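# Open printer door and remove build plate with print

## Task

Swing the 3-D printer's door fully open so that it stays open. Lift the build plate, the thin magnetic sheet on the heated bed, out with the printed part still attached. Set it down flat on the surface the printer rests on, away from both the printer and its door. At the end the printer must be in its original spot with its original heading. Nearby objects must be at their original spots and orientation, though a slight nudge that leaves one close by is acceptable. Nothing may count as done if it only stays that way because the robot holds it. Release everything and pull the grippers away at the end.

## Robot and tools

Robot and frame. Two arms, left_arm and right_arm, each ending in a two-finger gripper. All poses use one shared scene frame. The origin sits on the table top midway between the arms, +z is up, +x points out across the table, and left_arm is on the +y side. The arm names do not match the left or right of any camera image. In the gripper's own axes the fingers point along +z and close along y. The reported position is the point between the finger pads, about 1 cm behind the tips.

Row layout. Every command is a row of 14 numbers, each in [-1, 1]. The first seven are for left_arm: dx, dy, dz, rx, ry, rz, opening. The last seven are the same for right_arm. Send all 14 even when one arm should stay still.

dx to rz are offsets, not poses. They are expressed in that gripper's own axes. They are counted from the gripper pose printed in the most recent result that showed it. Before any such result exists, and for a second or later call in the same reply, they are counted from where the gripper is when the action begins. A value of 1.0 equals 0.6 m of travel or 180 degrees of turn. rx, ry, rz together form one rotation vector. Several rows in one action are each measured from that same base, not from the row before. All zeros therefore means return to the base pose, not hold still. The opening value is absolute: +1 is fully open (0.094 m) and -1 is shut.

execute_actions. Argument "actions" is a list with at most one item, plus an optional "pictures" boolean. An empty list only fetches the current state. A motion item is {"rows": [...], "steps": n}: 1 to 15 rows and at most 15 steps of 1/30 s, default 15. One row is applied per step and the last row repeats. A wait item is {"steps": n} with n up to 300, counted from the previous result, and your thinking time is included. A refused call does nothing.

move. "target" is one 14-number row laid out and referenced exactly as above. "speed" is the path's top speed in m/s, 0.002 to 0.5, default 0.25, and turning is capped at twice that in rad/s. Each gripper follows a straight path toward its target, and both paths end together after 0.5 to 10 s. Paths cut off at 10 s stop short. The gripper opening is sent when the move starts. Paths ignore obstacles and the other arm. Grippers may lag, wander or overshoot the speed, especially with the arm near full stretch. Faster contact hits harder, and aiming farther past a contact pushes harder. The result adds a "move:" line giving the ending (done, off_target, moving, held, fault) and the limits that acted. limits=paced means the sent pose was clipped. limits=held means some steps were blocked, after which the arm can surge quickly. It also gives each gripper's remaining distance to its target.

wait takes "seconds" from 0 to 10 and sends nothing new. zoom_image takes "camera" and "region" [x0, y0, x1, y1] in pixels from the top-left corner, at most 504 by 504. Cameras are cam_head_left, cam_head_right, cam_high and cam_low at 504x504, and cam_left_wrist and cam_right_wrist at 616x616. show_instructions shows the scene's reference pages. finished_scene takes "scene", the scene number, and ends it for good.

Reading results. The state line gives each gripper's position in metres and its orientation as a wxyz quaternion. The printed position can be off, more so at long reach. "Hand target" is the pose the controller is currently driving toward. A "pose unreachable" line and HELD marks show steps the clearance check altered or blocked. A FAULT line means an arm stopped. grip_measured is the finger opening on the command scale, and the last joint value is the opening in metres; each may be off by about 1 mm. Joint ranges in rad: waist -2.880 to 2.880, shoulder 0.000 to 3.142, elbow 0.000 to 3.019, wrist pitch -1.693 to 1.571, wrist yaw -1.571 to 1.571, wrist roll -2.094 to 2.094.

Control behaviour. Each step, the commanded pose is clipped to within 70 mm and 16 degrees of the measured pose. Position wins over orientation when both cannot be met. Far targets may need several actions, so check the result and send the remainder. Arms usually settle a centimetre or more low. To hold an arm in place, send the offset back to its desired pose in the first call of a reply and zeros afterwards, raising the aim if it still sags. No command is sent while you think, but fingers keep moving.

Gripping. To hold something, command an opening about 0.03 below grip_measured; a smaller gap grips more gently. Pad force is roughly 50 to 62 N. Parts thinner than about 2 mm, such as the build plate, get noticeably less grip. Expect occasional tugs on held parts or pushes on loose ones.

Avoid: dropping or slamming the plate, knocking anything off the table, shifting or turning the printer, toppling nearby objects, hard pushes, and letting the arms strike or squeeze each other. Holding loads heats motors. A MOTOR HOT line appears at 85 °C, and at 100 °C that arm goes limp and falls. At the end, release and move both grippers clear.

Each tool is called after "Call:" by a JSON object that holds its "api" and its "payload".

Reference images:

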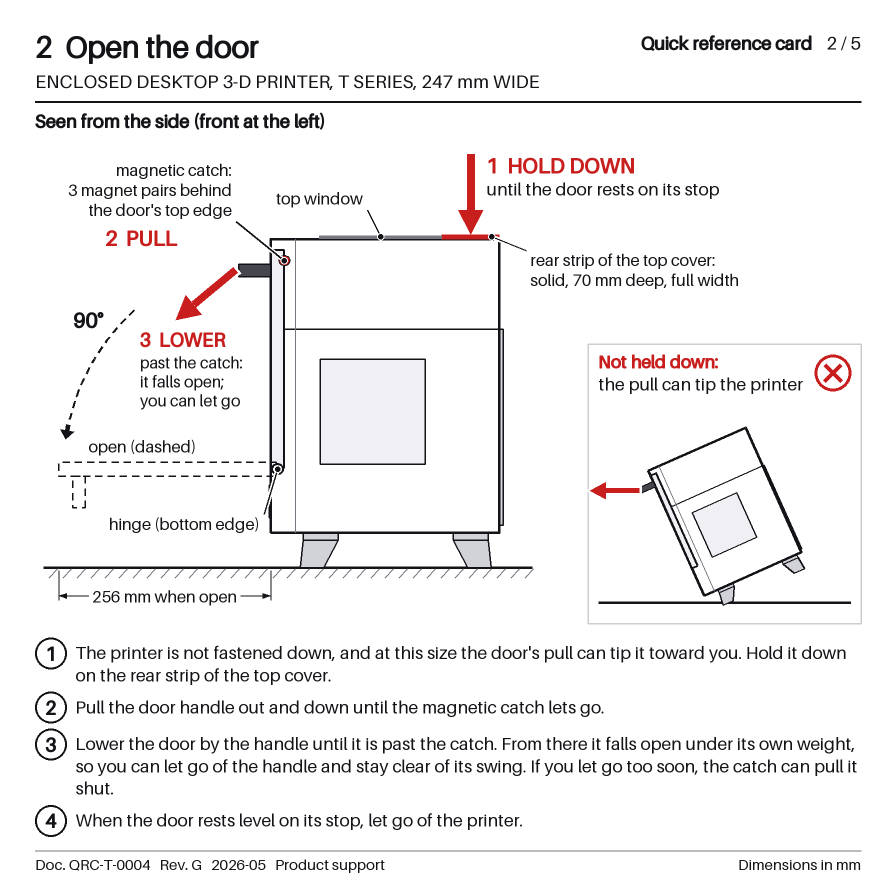

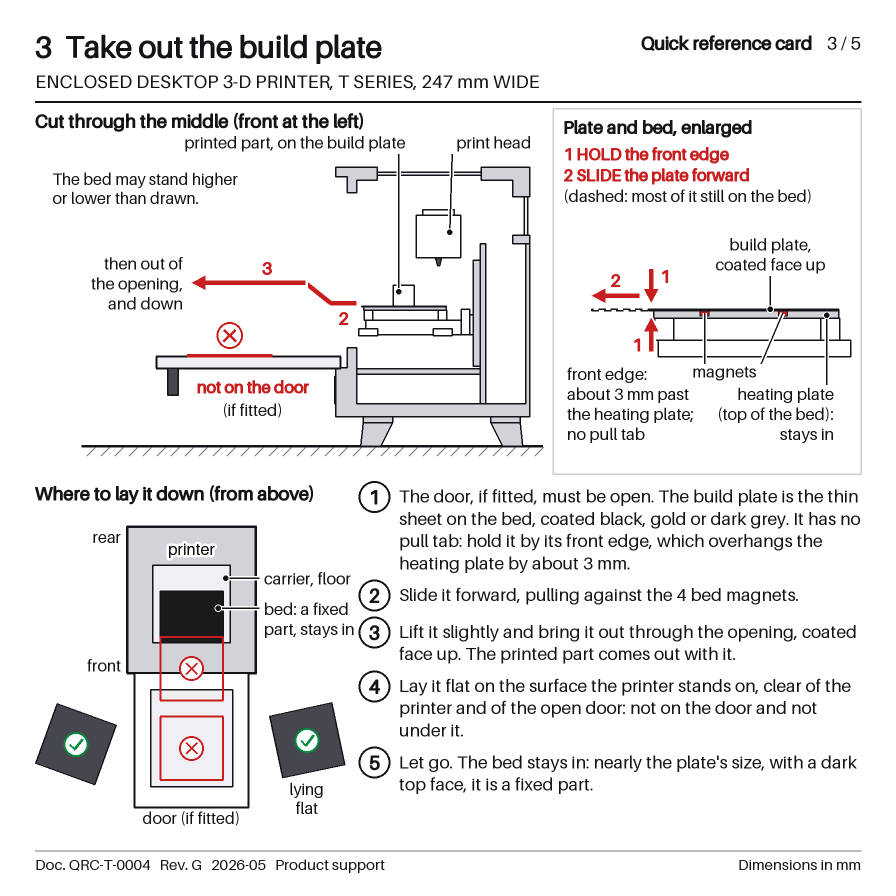

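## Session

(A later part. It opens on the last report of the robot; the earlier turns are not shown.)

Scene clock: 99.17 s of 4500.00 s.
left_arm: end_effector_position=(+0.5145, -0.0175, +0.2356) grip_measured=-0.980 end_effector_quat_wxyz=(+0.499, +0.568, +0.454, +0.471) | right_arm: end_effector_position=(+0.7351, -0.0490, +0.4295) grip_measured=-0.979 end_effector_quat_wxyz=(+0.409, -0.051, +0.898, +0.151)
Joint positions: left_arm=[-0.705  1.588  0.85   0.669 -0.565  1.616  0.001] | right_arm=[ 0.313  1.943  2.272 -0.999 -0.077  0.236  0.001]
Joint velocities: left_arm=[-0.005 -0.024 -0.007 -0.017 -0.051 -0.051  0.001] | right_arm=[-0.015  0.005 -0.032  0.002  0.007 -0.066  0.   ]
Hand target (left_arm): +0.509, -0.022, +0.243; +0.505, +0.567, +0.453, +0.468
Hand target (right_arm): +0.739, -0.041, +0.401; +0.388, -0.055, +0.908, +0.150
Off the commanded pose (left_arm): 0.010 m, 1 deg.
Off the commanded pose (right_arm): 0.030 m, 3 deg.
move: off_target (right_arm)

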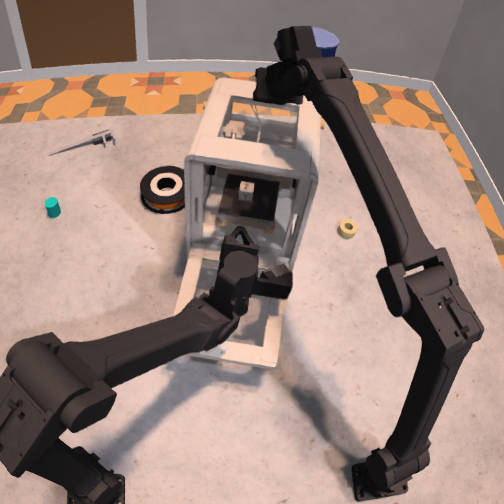

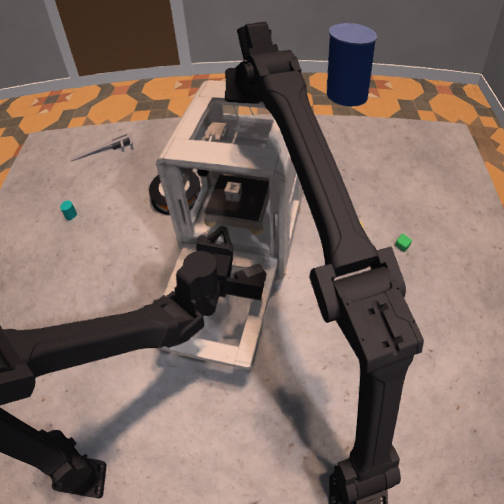

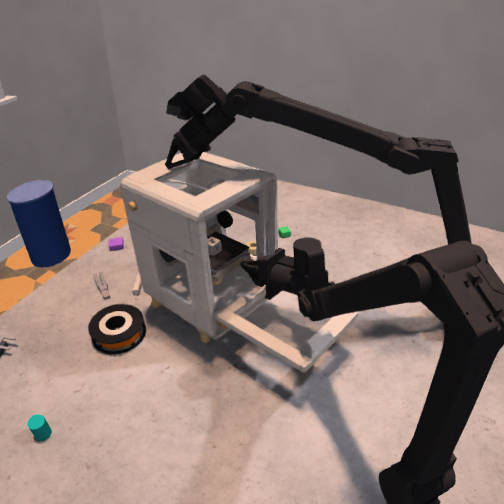

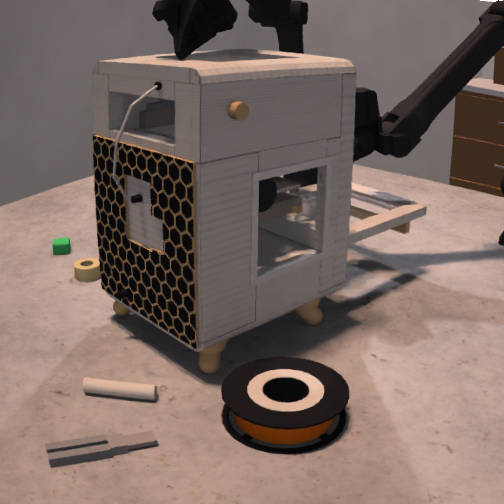

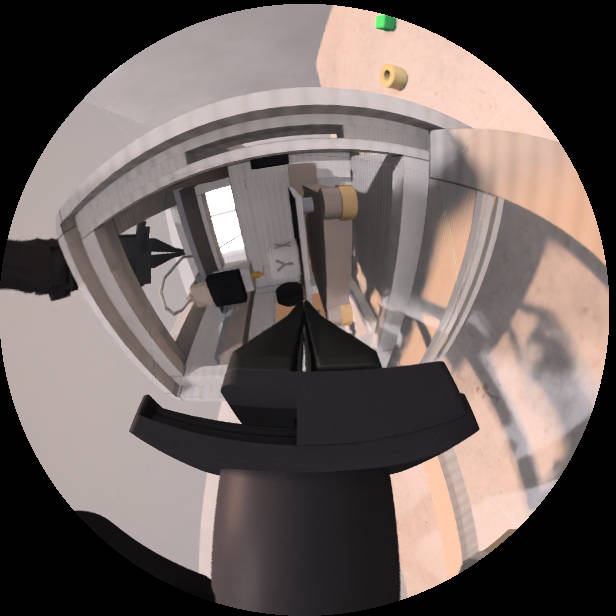

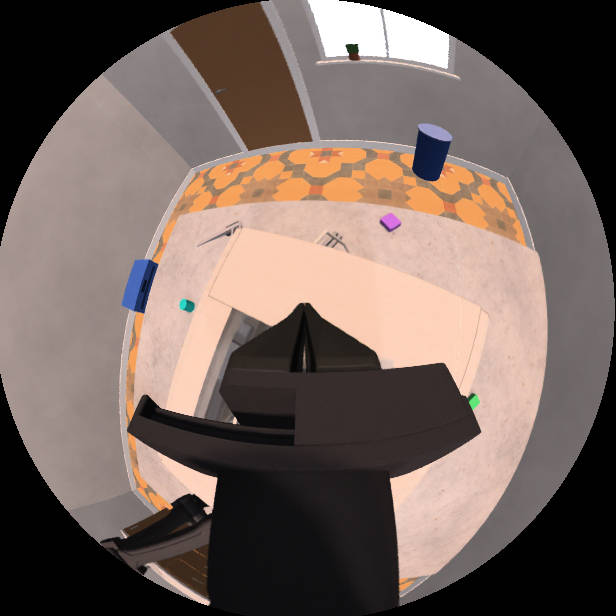

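Call:
{"api": "move", "payload": {"target": [0,0.02,0.0,-0.05,0,-0.02,-0.8,0.03,0,0.04,0,0.015,0,-1], "speed": 0.03}}

Call:
{"api": "move", "payload": {"target": [0,0.022,0.07,0,0,0,-0.8,0.03,0,0.04,0,0.015,0,-1], "speed": 0.03}}

Call:
{"api": "zoom_image", "payload": {"camera": "cam_left_wrist", "region": [200,180,420,400]}}

Scene clock: 102.93 s of 4500.00 s.
left_arm: end_effector_position=(+0.5135, -0.0183, +0.2497) grip_measured=-0.802 end_effector_quat_wxyz=(+0.556, +0.513, +0.438, +0.486) | right_arm: end_effector_position=(+0.7351, -0.0489, +0.4295) grip_measured=-0.979 end_effector_quat_wxyz=(+0.409, -0.051, +0.898, +0.152)
Joint positions: left_arm=[-0.705  1.639  0.828  0.918 -0.556  1.638  0.009] | right_arm=[ 0.313  1.943  2.272 -0.999 -0.078  0.236  0.001]
Joint velocities: left_arm=[ 0.005 -0.015 -0.002  0.007 -0.066 -0.007 -0.001] | right_arm=[-0.005 -0.005 -0.022 -0.002  0.037  0.007  0.   ]
Hand target (left_arm): +0.515, -0.018, +0.247; +0.556, +0.512, +0.434, +0.489
Hand target (right_arm): +0.739, -0.041, +0.401; +0.388, -0.055, +0.908, +0.150
Off the commanded pose (left_arm): 0.003 m, 1 deg.
Off the commanded pose (right_arm): 0.030 m, 3 deg.
move: off_target (right_arm)

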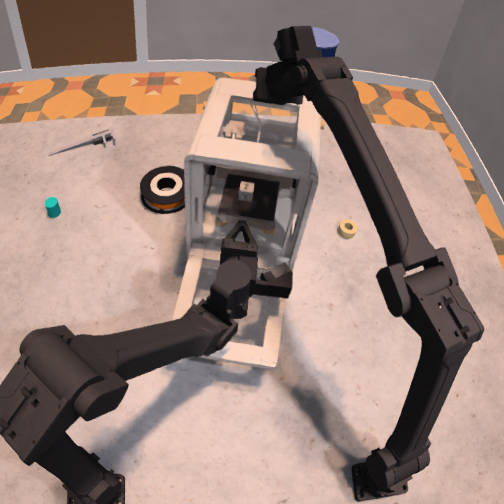

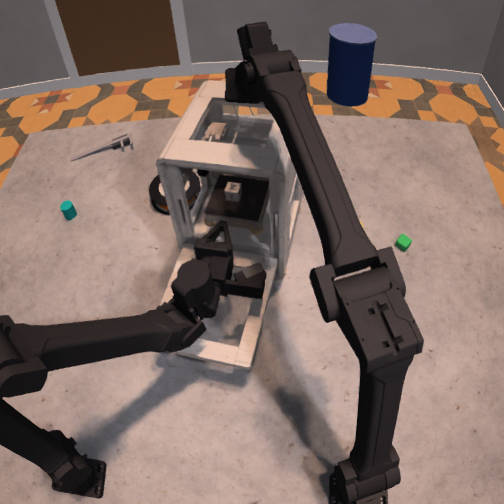

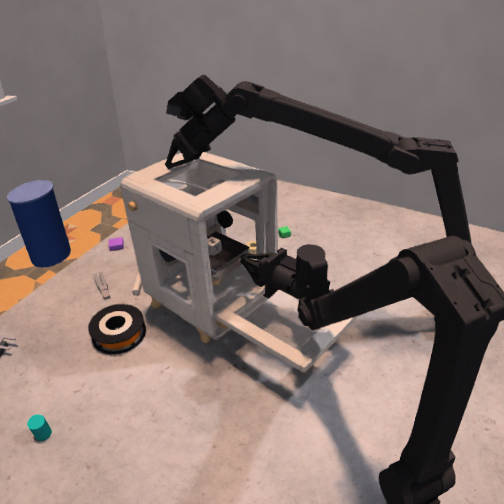

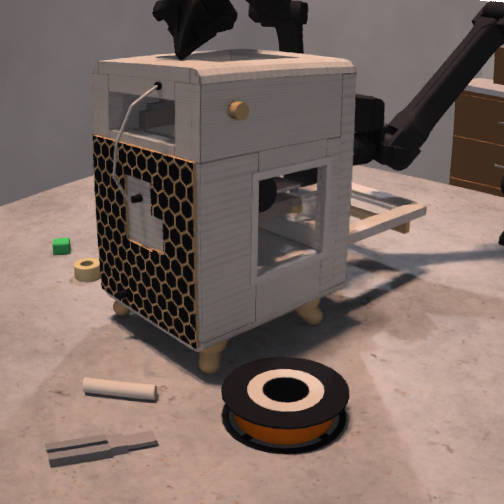

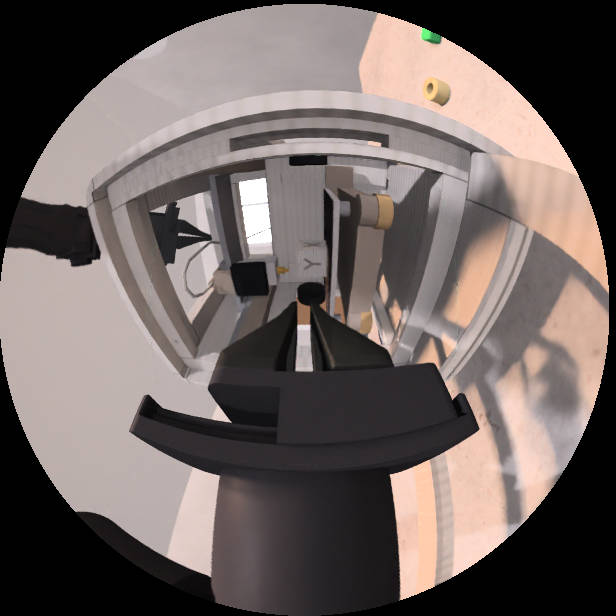

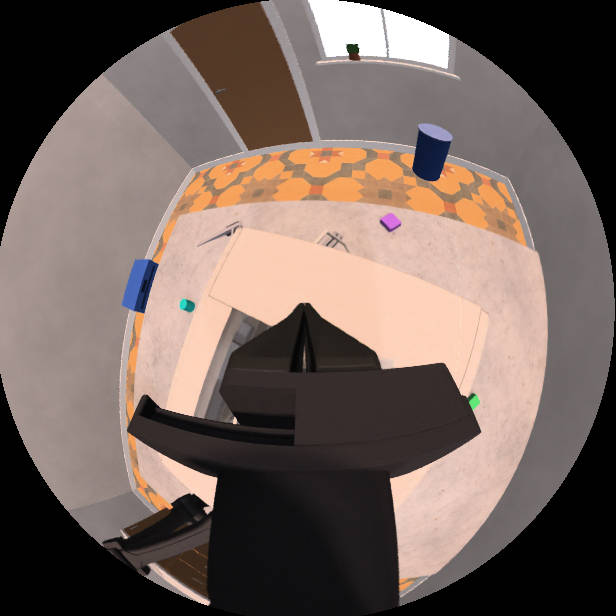

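Scene clock: 104.70 s of 4500.00 s.
left_arm: end_effector_position=(+0.5391, -0.0222, +0.2545) grip_measured=-0.802 end_effector_quat_wxyz=(+0.551, +0.523, +0.436, +0.483) | right_arm: end_effector_position=(+0.7350, -0.0487, +0.4295) grip_measured=-0.979 end_effector_quat_wxyz=(+0.409, -0.051, +0.898, +0.152)
Joint positions: left_arm=[-0.673  1.664  0.896  0.851 -0.515  1.638  0.009] | right_arm=[ 0.313  1.943  2.272 -0.999 -0.079  0.236  0.001]
Joint velocities: left_arm=[-0.015 -0.015 -0.017 -0.012 -0.051 -0.037 -0.   ] | right_arm=[ 0.015 -0.024 -0.012 -0.022  0.007  0.066  0.   ]
Hand target (left_arm): +0.553, -0.024, +0.266; +0.556, +0.513, +0.437, +0.486
Hand target (right_arm): +0.739, -0.041, +0.401; +0.388, -0.055, +0.908, +0.150
Off the commanded pose (left_arm): 0.019 m, 1 deg.
Off the commanded pose (right_arm): 0.030 m, 3 deg.
move: off_target (left_arm, right_arm)

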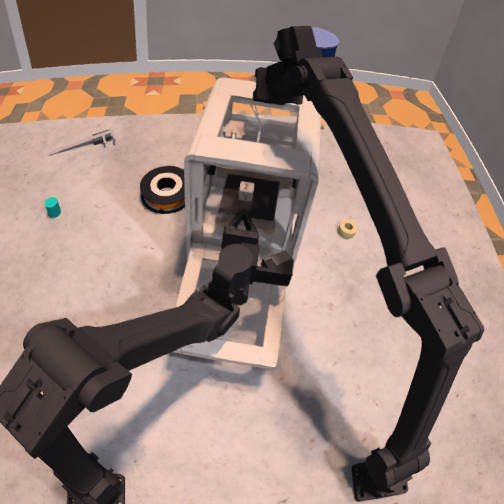

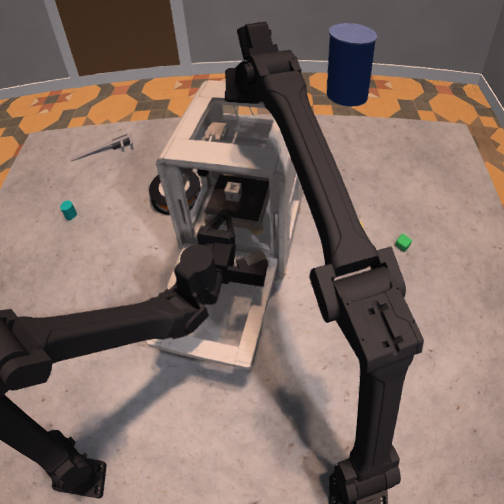

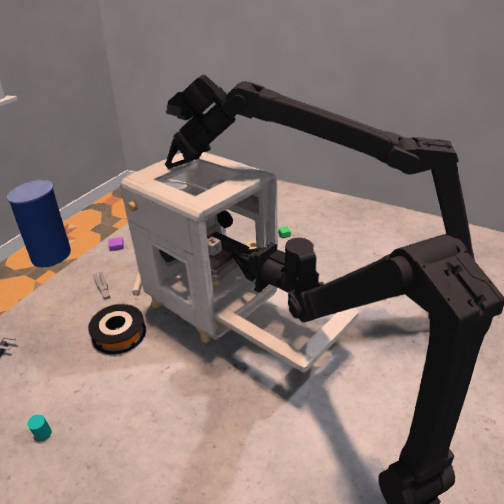

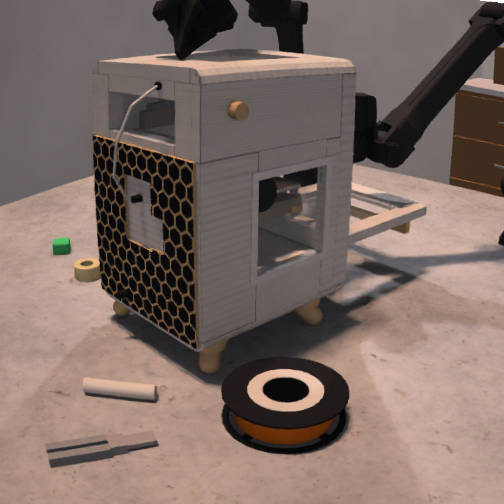

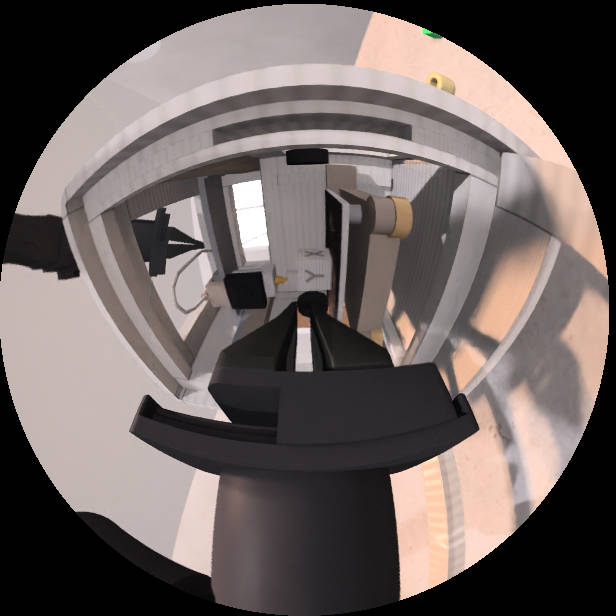

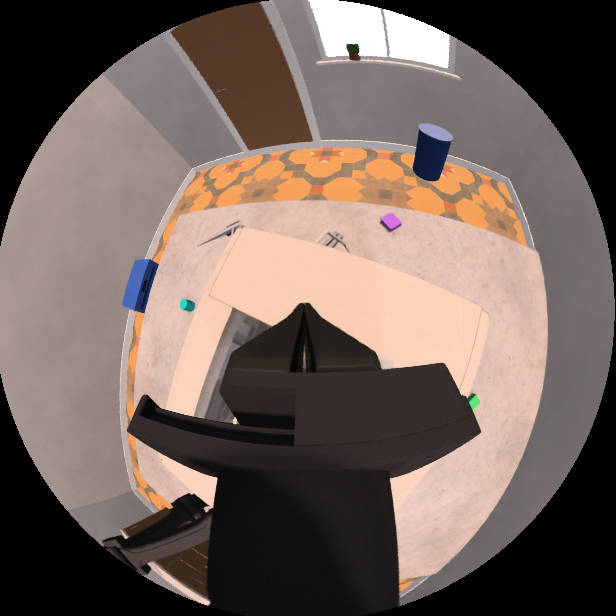

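Region (200, 180, 420, 400) of cam_left_wrist's 616x616 image, scaled by 2.291, with more detail than that image has.

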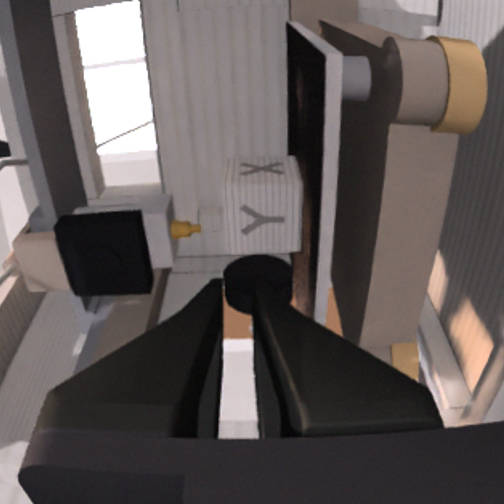

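Call:
{"api": "move", "payload": {"target": [0,-0.025,0,0,0,0,-0.8,0.03,0,0.04,0,0.015,0,-1], "speed": 0.05}}

Scene clock: 107.23 s of 4500.00 s.
left_arm: end_effector_position=(+0.5386, -0.0218, +0.2400) grip_measured=-0.802 end_effector_quat_wxyz=(+0.546, +0.528, +0.436, +0.482) | right_arm: end_effector_position=(+0.7349, -0.0485, +0.4295) grip_measured=-0.979 end_effector_quat_wxyz=(+0.409, -0.052, +0.898, +0.153)
Joint positions: left_arm=[-0.673  1.686  0.885  0.872 -0.515  1.638  0.009] | right_arm=[ 0.313  1.943  2.272 -0.999 -0.08   0.236  0.001]
Joint velocities: left_arm=[-0.005  0.005 -0.002  0.007 -0.037 -0.007  0.   ] | right_arm=[ 0.005 -0.024  0.007  0.012  0.037 -0.022 -0.   ]
Hand target (left_arm): +0.540, -0.022, +0.239; +0.550, +0.524, +0.436, +0.483
Hand target (right_arm): +0.739, -0.041, +0.401; +0.388, -0.055, +0.908, +0.151
Off the commanded pose (left_arm): 0.002 m, 1 deg.
Off the commanded pose (right_arm): 0.030 m, 3 deg.
move: off_target (right_arm)

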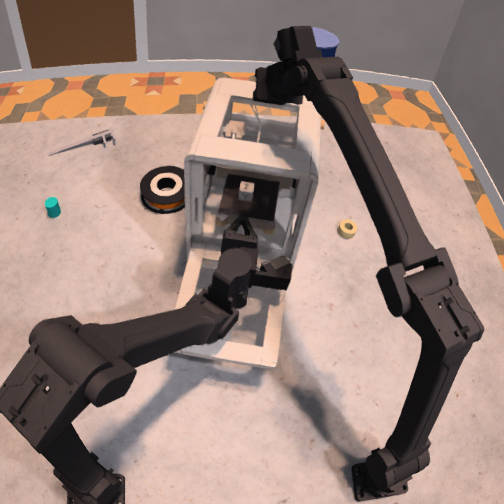

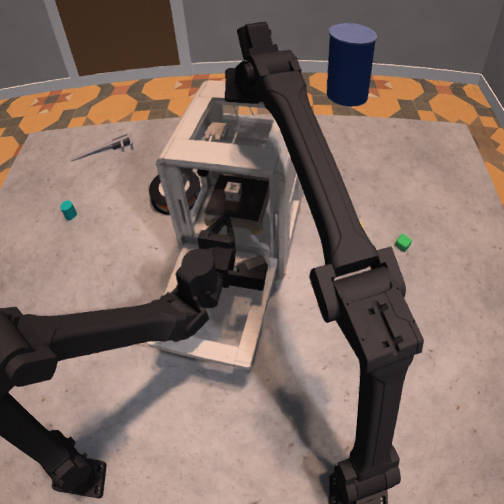

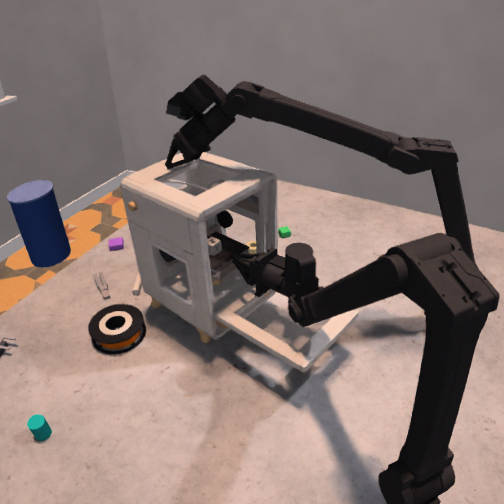

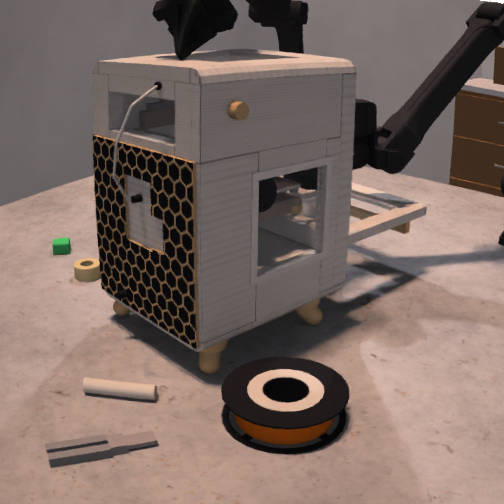

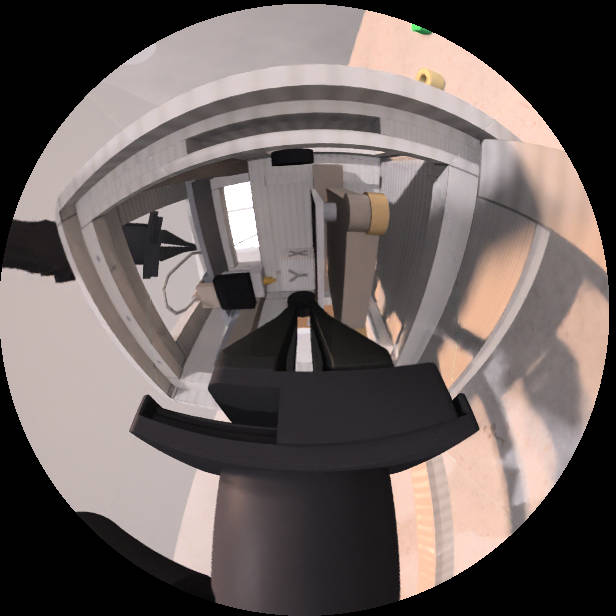

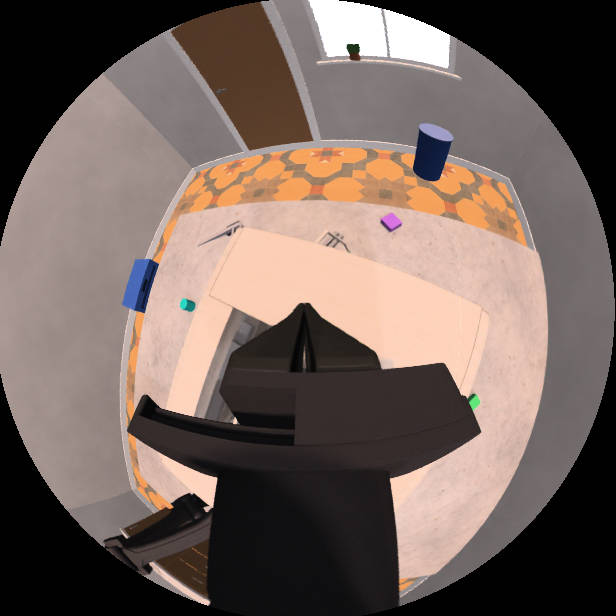

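Call:
{"api": "move", "payload": {"target": [0,-0.009,0,0,0,0,-0.8,0.03,0,0.04,0,0.015,0,-1], "speed": 0.03}}

Call:
{"api": "move", "payload": {"target": [0,0.012,0.045,0,0,0,-0.8,0.03,0,0.04,0,0.015,0,-1], "speed": 0.03}}

Call:
{"api": "zoom_image", "payload": {"camera": "cam_left_wrist", "region": [200,180,420,400]}}

Scene clock: 109.03 s of 4500.00 s.
left_arm: end_effector_position=(+0.5378, -0.0212, +0.2380) grip_measured=-0.802 end_effector_quat_wxyz=(+0.545, +0.530, +0.437, +0.482) | right_arm: end_effector_position=(+0.7348, -0.0483, +0.4295) grip_measured=-0.979 end_effector_quat_wxyz=(+0.409, -0.052, +0.898, +0.153)
Joint positions: left_arm=[-0.673  1.686  0.88   0.872 -0.515  1.638  0.009] | right_arm=[ 0.313  1.943  2.272 -0.999 -0.082  0.236  0.001]
Joint velocities: left_arm=[-0.015 -0.005 -0.002  0.002 -0.037  0.051  0.001] | right_arm=[-0.024 -0.005  0.002 -0.012 -0.066 -0.037 -0.   ]
Hand target (left_arm): +0.539, -0.022, +0.235; +0.546, +0.528, +0.436, +0.482
Hand target (right_arm): +0.739, -0.040, +0.401; +0.388, -0.056, +0.908, +0.152
Off the commanded pose (left_arm): 0.004 m, 0 deg.
Off the commanded pose (right_arm): 0.030 m, 3 deg.
move: off_target (right_arm)

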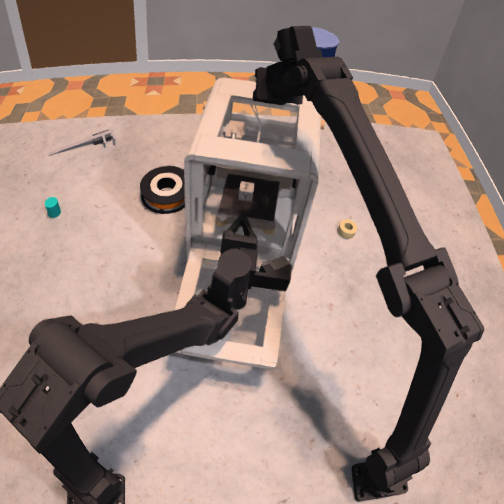

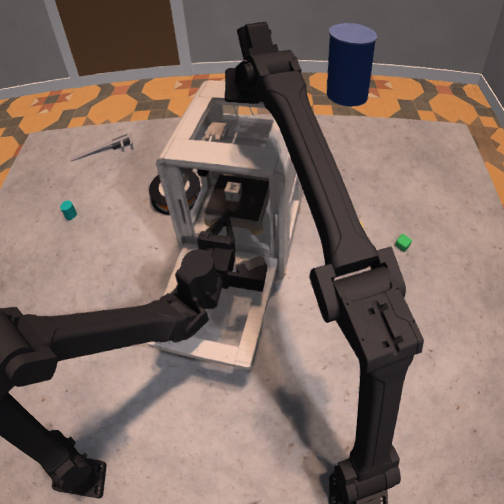

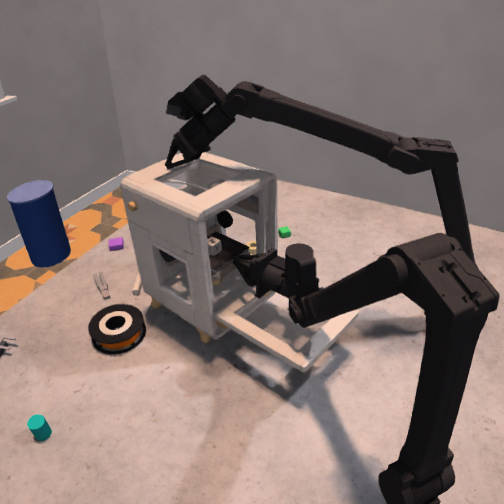

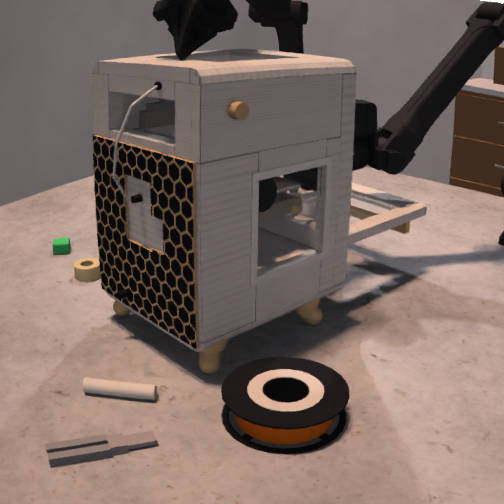

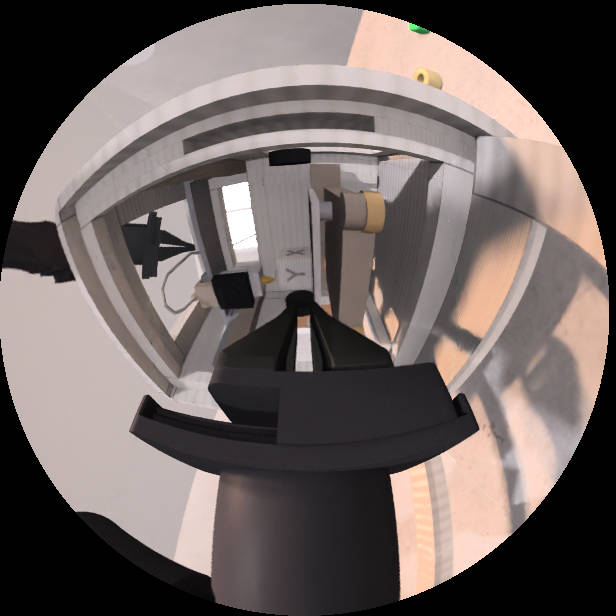

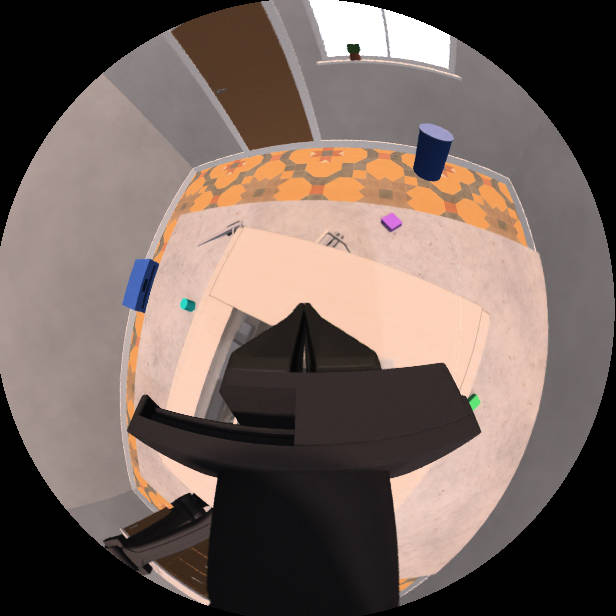

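Scene clock: 110.30 s of 4500.00 s.
left_arm: end_effector_position=(+0.5487, -0.0236, +0.2344) grip_measured=-0.802 end_effector_quat_wxyz=(+0.540, +0.540, +0.435, +0.478) | right_arm: end_effector_position=(+0.7347, -0.0481, +0.4295) grip_measured=-0.979 end_effector_quat_wxyz=(+0.409, -0.052, +0.898, +0.154)
Joint positions: left_arm=[-0.66   1.702  0.908  0.838 -0.492  1.638  0.009] | right_arm=[ 0.313  1.943  2.272 -0.999 -0.083  0.236  0.001]
Joint velocities: left_arm=[-0.005 -0.005  0.017 -0.012  0.022  0.022 -0.   ] | right_arm=[ 0.005 -0.005  0.002  0.007 -0.022 -0.022  0.   ]
Hand target (left_arm): +0.563, -0.025, +0.247; +0.545, +0.529, +0.436, +0.482
Hand target (right_arm): +0.739, -0.040, +0.401; +0.388, -0.056, +0.907, +0.152
Off the commanded pose (left_arm): 0.020 m, 1 deg.
Off the commanded pose (right_arm): 0.030 m, 3 deg.
move: off_target (left_arm, right_arm)

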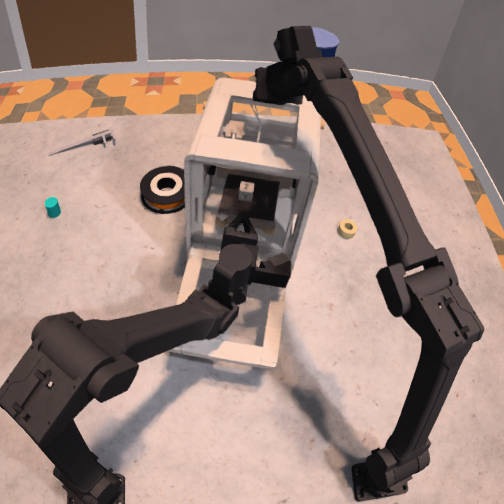

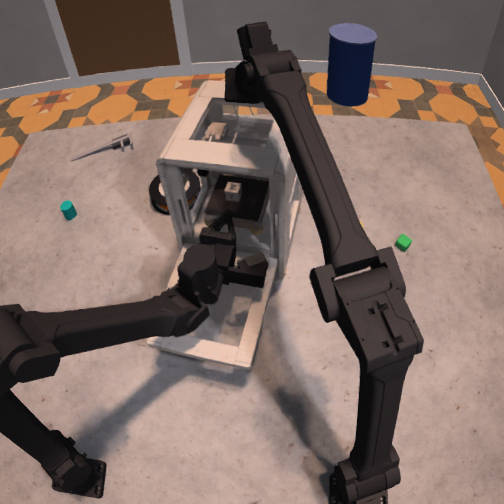

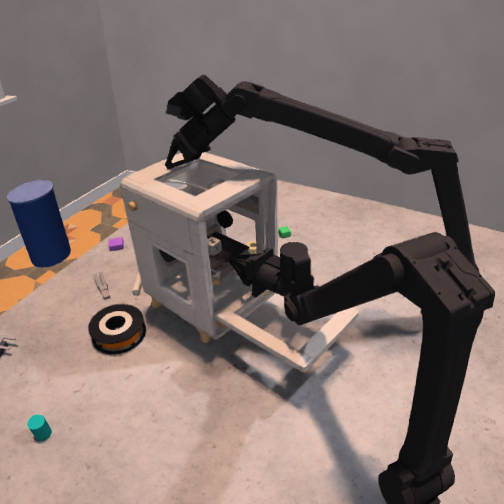

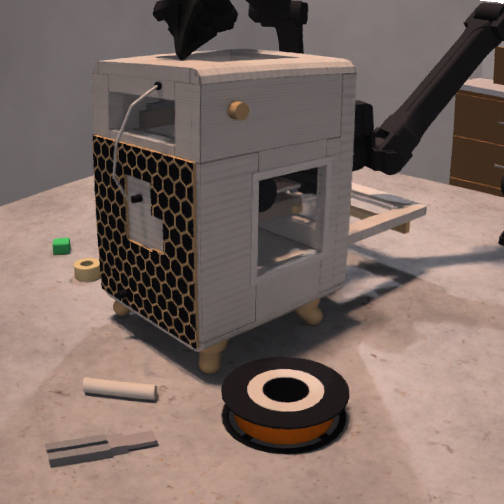

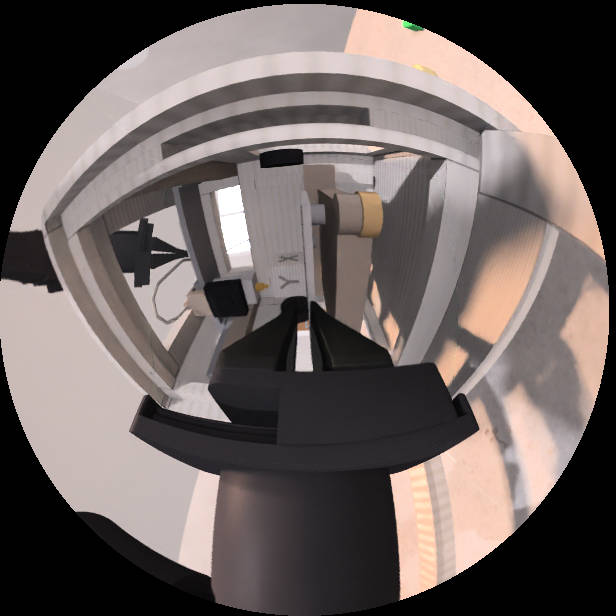

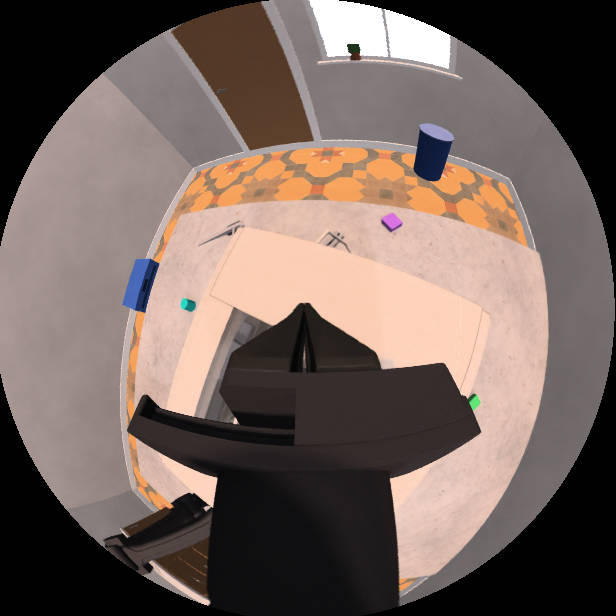

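Region (200, 180, 420, 400) of cam_left_wrist's 616x616 image, scaled by 2.291, with more detail than that image has.

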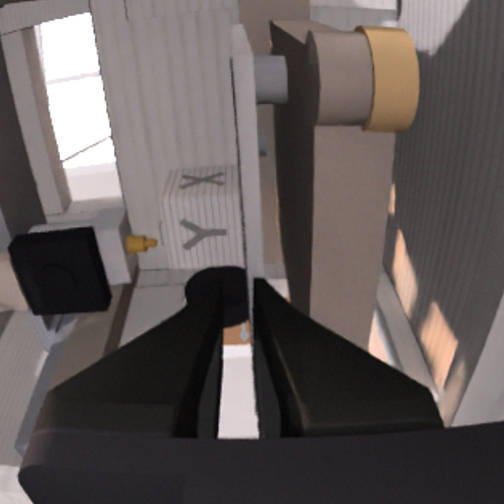

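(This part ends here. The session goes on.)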